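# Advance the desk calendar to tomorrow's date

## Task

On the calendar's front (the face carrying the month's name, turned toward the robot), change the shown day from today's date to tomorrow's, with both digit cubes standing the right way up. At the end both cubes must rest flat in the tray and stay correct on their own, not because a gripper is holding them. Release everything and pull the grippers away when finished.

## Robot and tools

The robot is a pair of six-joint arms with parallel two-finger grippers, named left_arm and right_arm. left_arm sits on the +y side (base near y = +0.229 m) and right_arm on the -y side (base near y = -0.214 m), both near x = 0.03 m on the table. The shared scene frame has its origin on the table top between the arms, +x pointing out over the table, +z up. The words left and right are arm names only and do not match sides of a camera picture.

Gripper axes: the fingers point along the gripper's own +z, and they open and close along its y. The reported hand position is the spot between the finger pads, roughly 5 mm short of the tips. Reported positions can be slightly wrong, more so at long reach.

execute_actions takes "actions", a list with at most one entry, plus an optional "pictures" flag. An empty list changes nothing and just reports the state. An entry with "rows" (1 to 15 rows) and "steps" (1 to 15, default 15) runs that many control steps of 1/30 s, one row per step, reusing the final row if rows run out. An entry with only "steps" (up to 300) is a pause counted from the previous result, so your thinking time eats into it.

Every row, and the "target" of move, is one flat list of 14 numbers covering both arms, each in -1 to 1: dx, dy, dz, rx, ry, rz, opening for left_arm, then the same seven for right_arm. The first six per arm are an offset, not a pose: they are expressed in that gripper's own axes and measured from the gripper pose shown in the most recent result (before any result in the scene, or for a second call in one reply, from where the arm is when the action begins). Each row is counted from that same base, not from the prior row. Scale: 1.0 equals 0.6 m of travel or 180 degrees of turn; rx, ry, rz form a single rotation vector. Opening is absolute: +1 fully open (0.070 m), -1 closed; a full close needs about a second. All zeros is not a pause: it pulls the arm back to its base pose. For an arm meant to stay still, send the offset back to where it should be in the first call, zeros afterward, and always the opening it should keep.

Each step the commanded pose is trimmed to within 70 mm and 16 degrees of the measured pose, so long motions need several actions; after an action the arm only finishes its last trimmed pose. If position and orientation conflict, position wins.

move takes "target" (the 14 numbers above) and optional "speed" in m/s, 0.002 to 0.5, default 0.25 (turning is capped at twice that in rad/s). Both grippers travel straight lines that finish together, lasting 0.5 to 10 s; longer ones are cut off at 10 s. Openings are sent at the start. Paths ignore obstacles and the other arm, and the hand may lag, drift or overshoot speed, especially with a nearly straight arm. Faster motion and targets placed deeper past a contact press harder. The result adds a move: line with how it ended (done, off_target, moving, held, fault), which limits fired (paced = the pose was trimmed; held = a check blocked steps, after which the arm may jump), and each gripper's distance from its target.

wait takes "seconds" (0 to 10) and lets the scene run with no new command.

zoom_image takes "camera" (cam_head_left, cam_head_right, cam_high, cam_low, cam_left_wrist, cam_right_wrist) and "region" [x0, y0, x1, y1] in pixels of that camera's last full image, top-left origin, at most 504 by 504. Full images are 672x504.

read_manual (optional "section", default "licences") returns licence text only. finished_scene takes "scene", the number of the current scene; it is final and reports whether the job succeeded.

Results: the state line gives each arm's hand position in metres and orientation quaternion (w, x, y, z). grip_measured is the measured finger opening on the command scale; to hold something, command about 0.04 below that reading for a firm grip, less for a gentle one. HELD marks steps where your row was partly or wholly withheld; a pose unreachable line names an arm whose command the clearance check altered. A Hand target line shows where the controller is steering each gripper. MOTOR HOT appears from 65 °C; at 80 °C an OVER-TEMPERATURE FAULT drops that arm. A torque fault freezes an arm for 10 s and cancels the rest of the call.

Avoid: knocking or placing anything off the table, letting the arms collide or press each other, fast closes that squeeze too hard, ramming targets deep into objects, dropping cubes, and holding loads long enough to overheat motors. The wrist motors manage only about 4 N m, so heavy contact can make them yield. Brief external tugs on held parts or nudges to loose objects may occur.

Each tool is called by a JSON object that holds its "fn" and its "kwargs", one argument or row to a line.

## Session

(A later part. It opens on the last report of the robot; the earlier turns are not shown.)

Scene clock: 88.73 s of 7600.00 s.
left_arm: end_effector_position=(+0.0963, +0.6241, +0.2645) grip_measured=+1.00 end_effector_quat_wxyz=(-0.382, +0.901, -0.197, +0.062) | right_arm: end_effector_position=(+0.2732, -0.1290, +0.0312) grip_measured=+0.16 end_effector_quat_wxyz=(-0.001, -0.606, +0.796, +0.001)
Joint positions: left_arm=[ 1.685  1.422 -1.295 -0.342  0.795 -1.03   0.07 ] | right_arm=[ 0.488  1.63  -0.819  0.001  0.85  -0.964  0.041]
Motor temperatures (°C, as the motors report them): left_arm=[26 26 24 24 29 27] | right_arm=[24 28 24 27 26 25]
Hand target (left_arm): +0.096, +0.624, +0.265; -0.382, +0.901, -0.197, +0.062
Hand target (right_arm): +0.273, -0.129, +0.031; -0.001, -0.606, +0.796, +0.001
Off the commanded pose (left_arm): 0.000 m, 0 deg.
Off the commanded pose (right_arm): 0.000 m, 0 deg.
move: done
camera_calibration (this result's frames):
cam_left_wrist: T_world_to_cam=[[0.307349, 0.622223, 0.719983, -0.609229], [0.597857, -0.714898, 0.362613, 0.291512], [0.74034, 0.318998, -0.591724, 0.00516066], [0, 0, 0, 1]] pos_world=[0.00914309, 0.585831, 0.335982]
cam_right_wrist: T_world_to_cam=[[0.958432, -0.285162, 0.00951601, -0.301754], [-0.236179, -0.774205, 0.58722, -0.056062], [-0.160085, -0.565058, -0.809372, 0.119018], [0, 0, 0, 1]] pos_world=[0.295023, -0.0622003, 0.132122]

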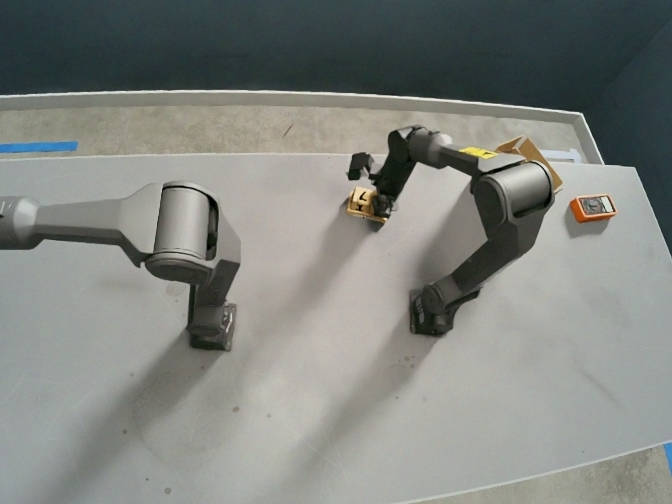

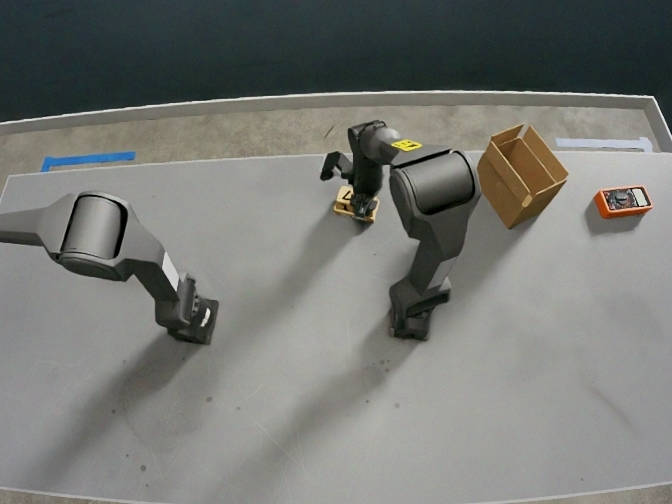

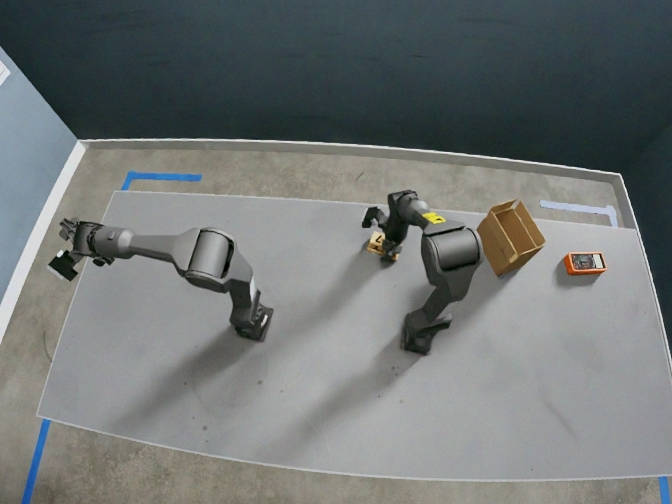

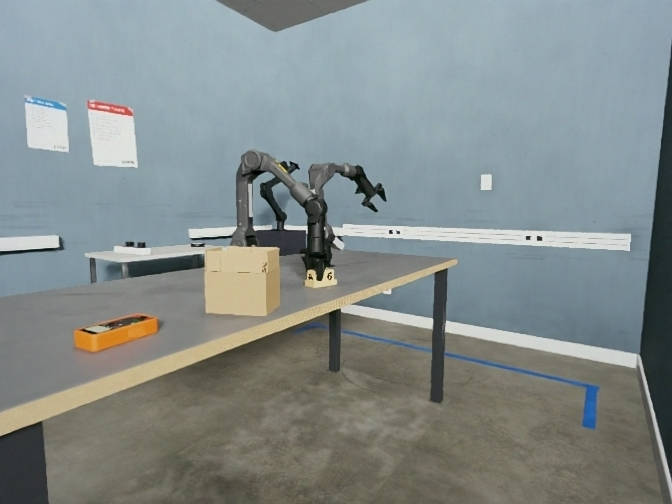

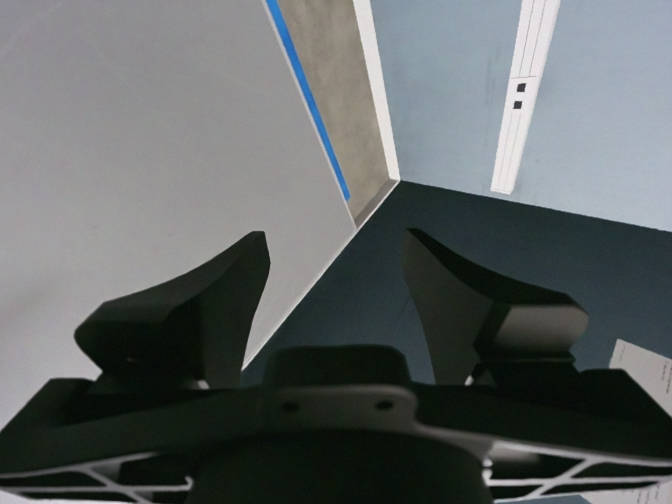

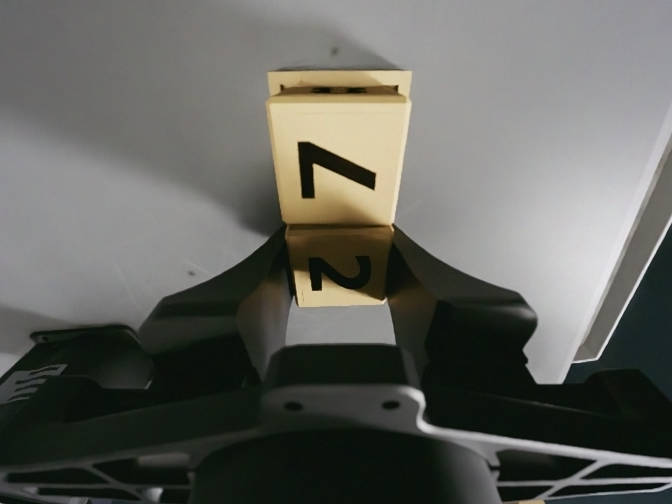

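{"fn": "move", "kwargs": {
  "target": [0,0,0,0,0,0,1,0,0,0,0,0,0,1]
}}

{"fn": "move", "kwargs": {
  "target": [0,0,0,0,0,0,1,0.17,0,-0.12,0,0,0,1],
  "speed": 0.12
}}

{"fn": "zoom_image", "kwargs": {
  "camera": "cam_head_left",
  "region": [330,165,420,235]
}}

Scene clock: 91.00 s of 7600.00 s.
left_arm: end_effector_position=(+0.0963, +0.6241, +0.2645) grip_measured=+1.00 end_effector_quat_wxyz=(-0.382, +0.901, -0.197, +0.062) | right_arm: end_effector_position=(+0.2731, -0.1290, +0.0312) grip_measured=+1.00 end_effector_quat_wxyz=(-0.001, -0.606, +0.796, +0.001)
Joint positions: left_arm=[ 1.685  1.422 -1.295 -0.342  0.795 -1.03   0.07 ] | right_arm=[ 0.488  1.63  -0.819  0.001  0.85  -0.964  0.07 ]
Motor temperatures (°C, as the motors report them): left_arm=[26 26 24 24 29 27] | right_arm=[24 27 24 27 26 25]
Hand target (left_arm): +0.096, +0.624, +0.265; -0.382, +0.901, -0.197, +0.062
Hand target (right_arm): +0.273, -0.129, +0.031; -0.001, -0.606, +0.796, +0.001
Off the commanded pose (left_arm): 0.000 m, 0 deg.
Off the commanded pose (right_arm): 0.000 m, 0 deg.
move: done
camera_calibration (this result's frames):
cam_left_wrist: T_world_to_cam=[[0.30735, 0.622223, 0.719983, -0.609229], [0.597856, -0.714898, 0.362613, 0.291512], [0.74034, 0.318997, -0.591724, 0.00516082], [0, 0, 0, 1]] pos_world=[0.00914312, 0.585831, 0.335982]
cam_right_wrist: T_world_to_cam=[[0.958473, -0.285035, 0.00918557, -0.301665], [-0.235852, -0.774157, 0.587414, -0.0561942], [-0.160323, -0.565187, -0.809234, 0.119032], [0, 0, 0, 1]] pos_world=[0.294968, -0.0622132, 0.132105]

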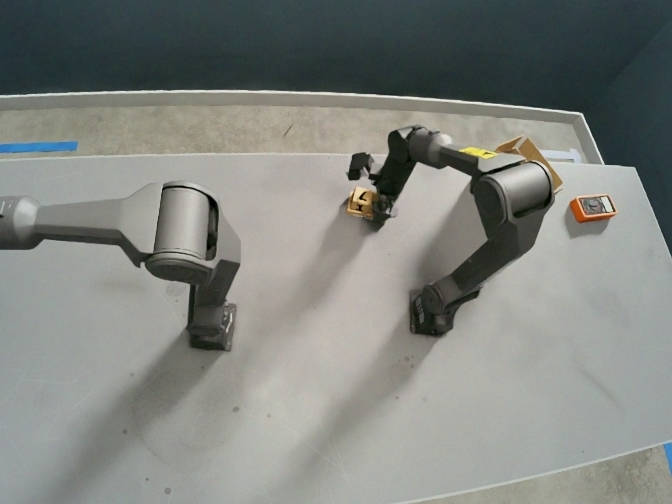

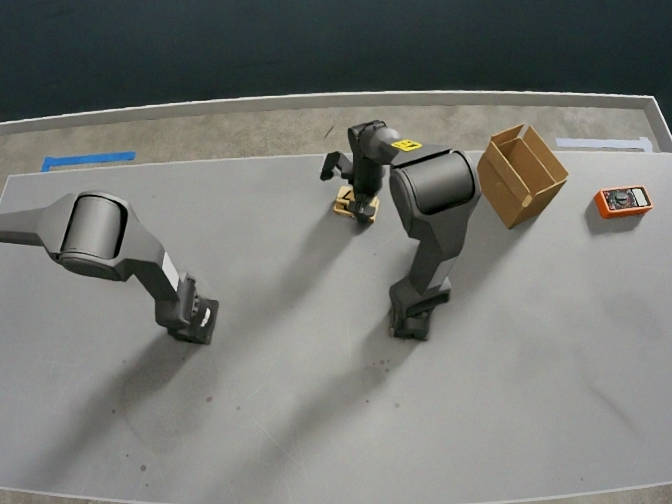

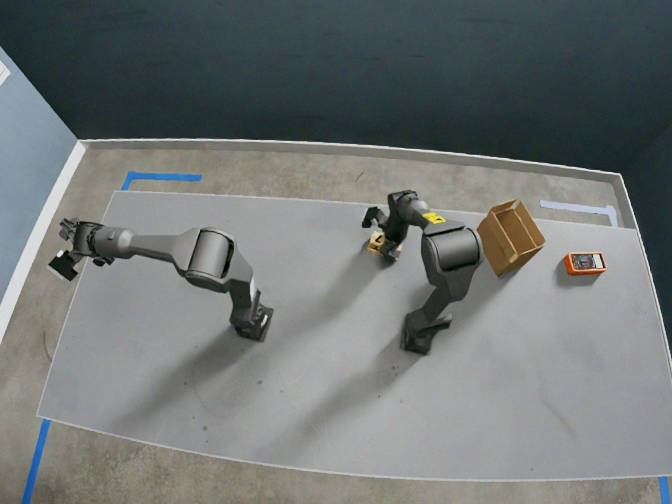

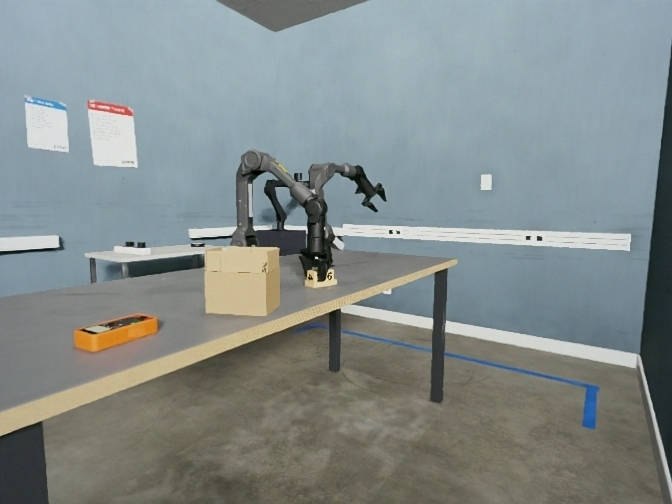

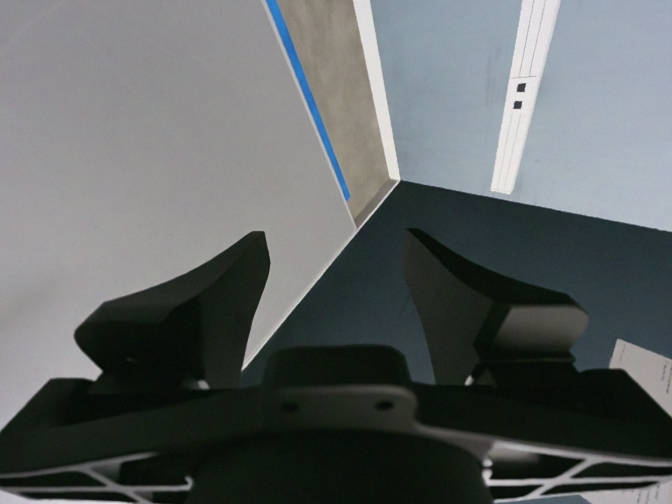

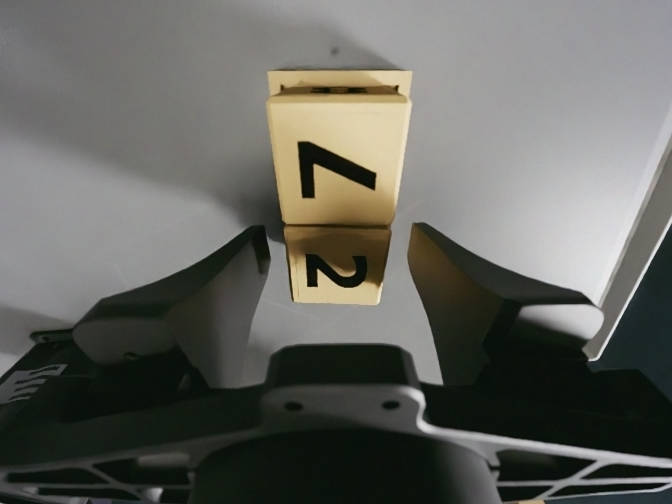

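Scene clock: 92.37 s of 7600.00 s.
left_arm: end_effector_position=(+0.0963, +0.6241, +0.2645) grip_measured=+1.00 end_effector_quat_wxyz=(-0.382, +0.901, -0.197, +0.062) | right_arm: end_effector_position=(+0.2484, -0.2300, +0.1052) grip_measured=+1.00 end_effector_quat_wxyz=(-0.003, -0.606, +0.796, -0.003)
Joint positions: left_arm=[ 1.685  1.422 -1.295 -0.342  0.795 -1.03   0.07 ] | right_arm=[ 0.088  1.364 -0.864 -0.011  1.159 -1.359  0.07 ]
Motor temperatures (°C, as the motors report them): left_arm=[26 26 24 24 29 27] | right_arm=[24 27 24 27 26 25]
Hand target (left_arm): +0.096, +0.624, +0.265; -0.382, +0.901, -0.197, +0.062
Hand target (right_arm): +0.248, -0.230, +0.105; -0.004, -0.606, +0.796, -0.003
Off the commanded pose (left_arm): 0.000 m, 0 deg.
Off the commanded pose (right_arm): 0.004 m, 1 deg.
move: off_target (right_arm)
camera_calibration (this result's frames):
cam_left_wrist: T_world_to_cam=[[0.30735, 0.622223, 0.719983, -0.609229], [0.597856, -0.714898, 0.362613, 0.291512], [0.74034, 0.318997, -0.591724, 0.00516082], [0, 0, 0, 1]] pos_world=[0.00914314, 0.585831, 0.335982]
cam_right_wrist: T_world_to_cam=[[0.958169, -0.285869, 0.0138212, -0.308064], [-0.237836, -0.768452, 0.594067, -0.182586], [-0.159204, -0.572504, -0.804297, 0.115376], [0, 0, 0, 1]] pos_world=[0.27012, -0.162321, 0.205523]

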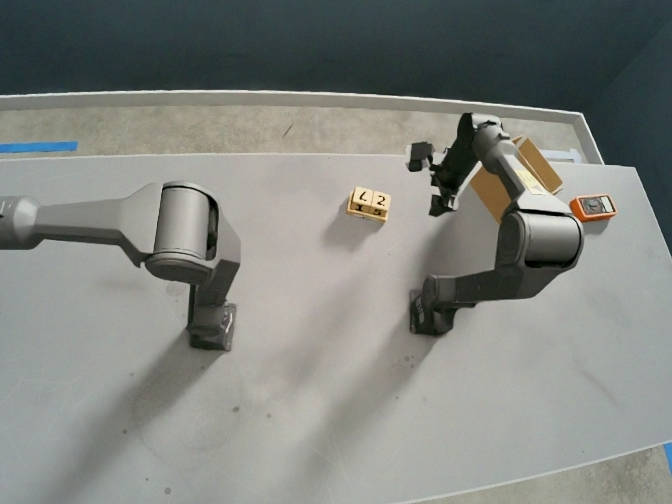

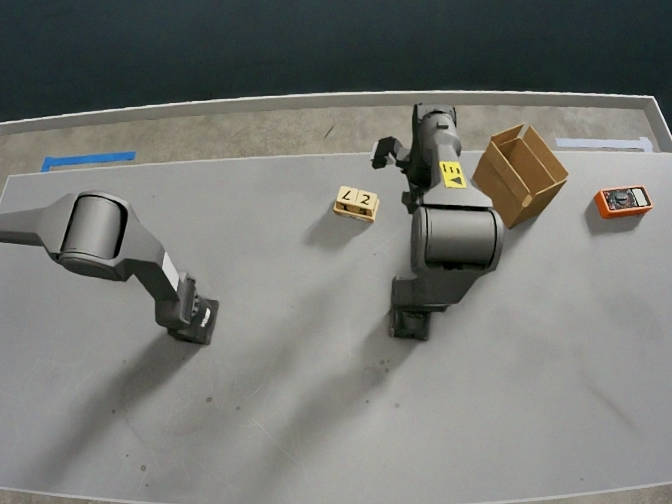

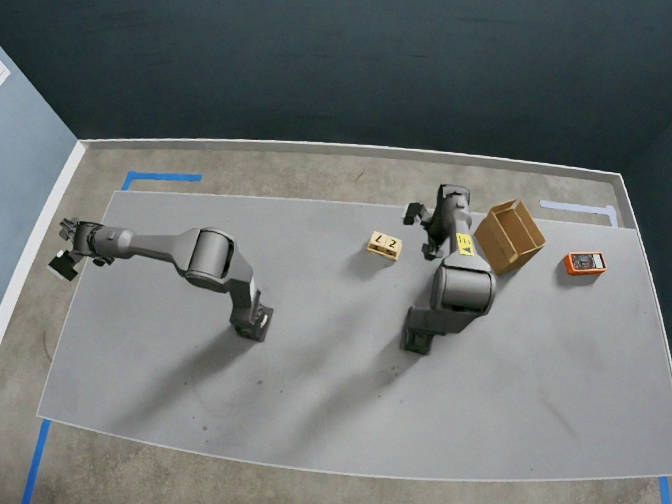

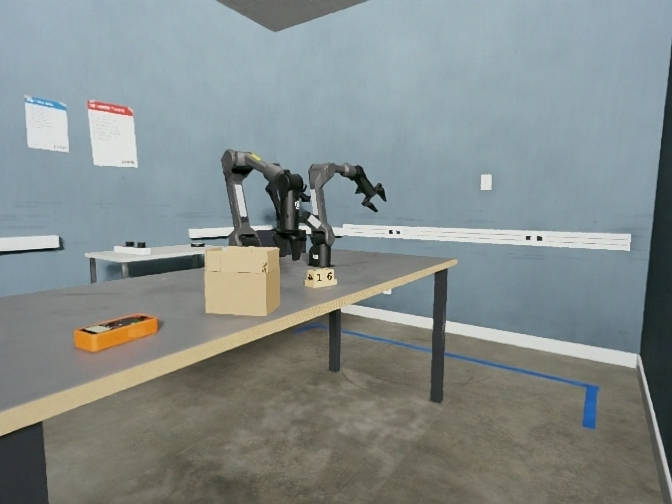

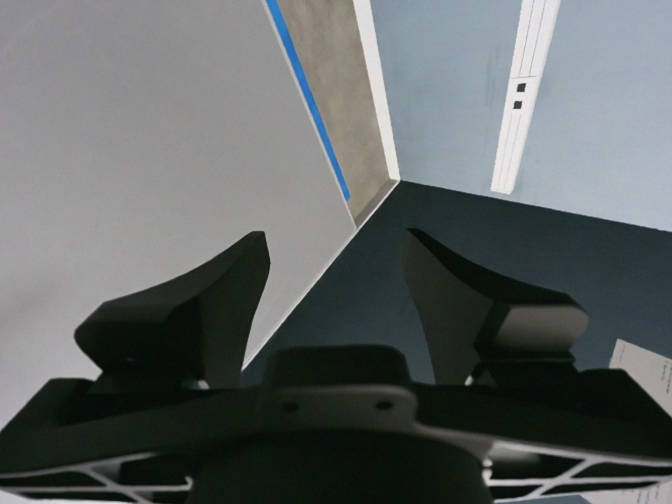

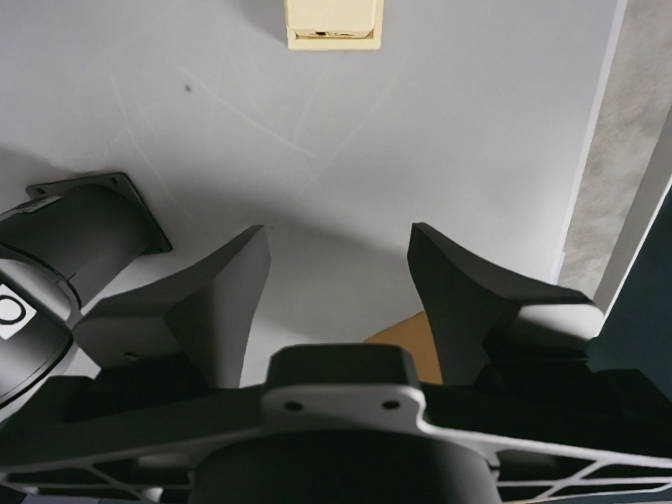

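Region (330, 165, 420, 235) of cam_head_left's 672x504 image, scaled by 5.600, with more detail than that image has.

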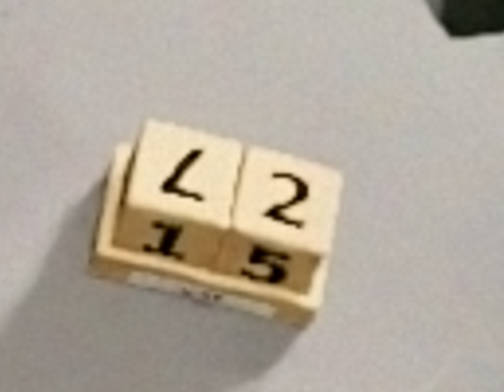

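{"fn": "finished_scene", "kwargs": {
  "scene": 2
}}

The scene is finished: the task was done.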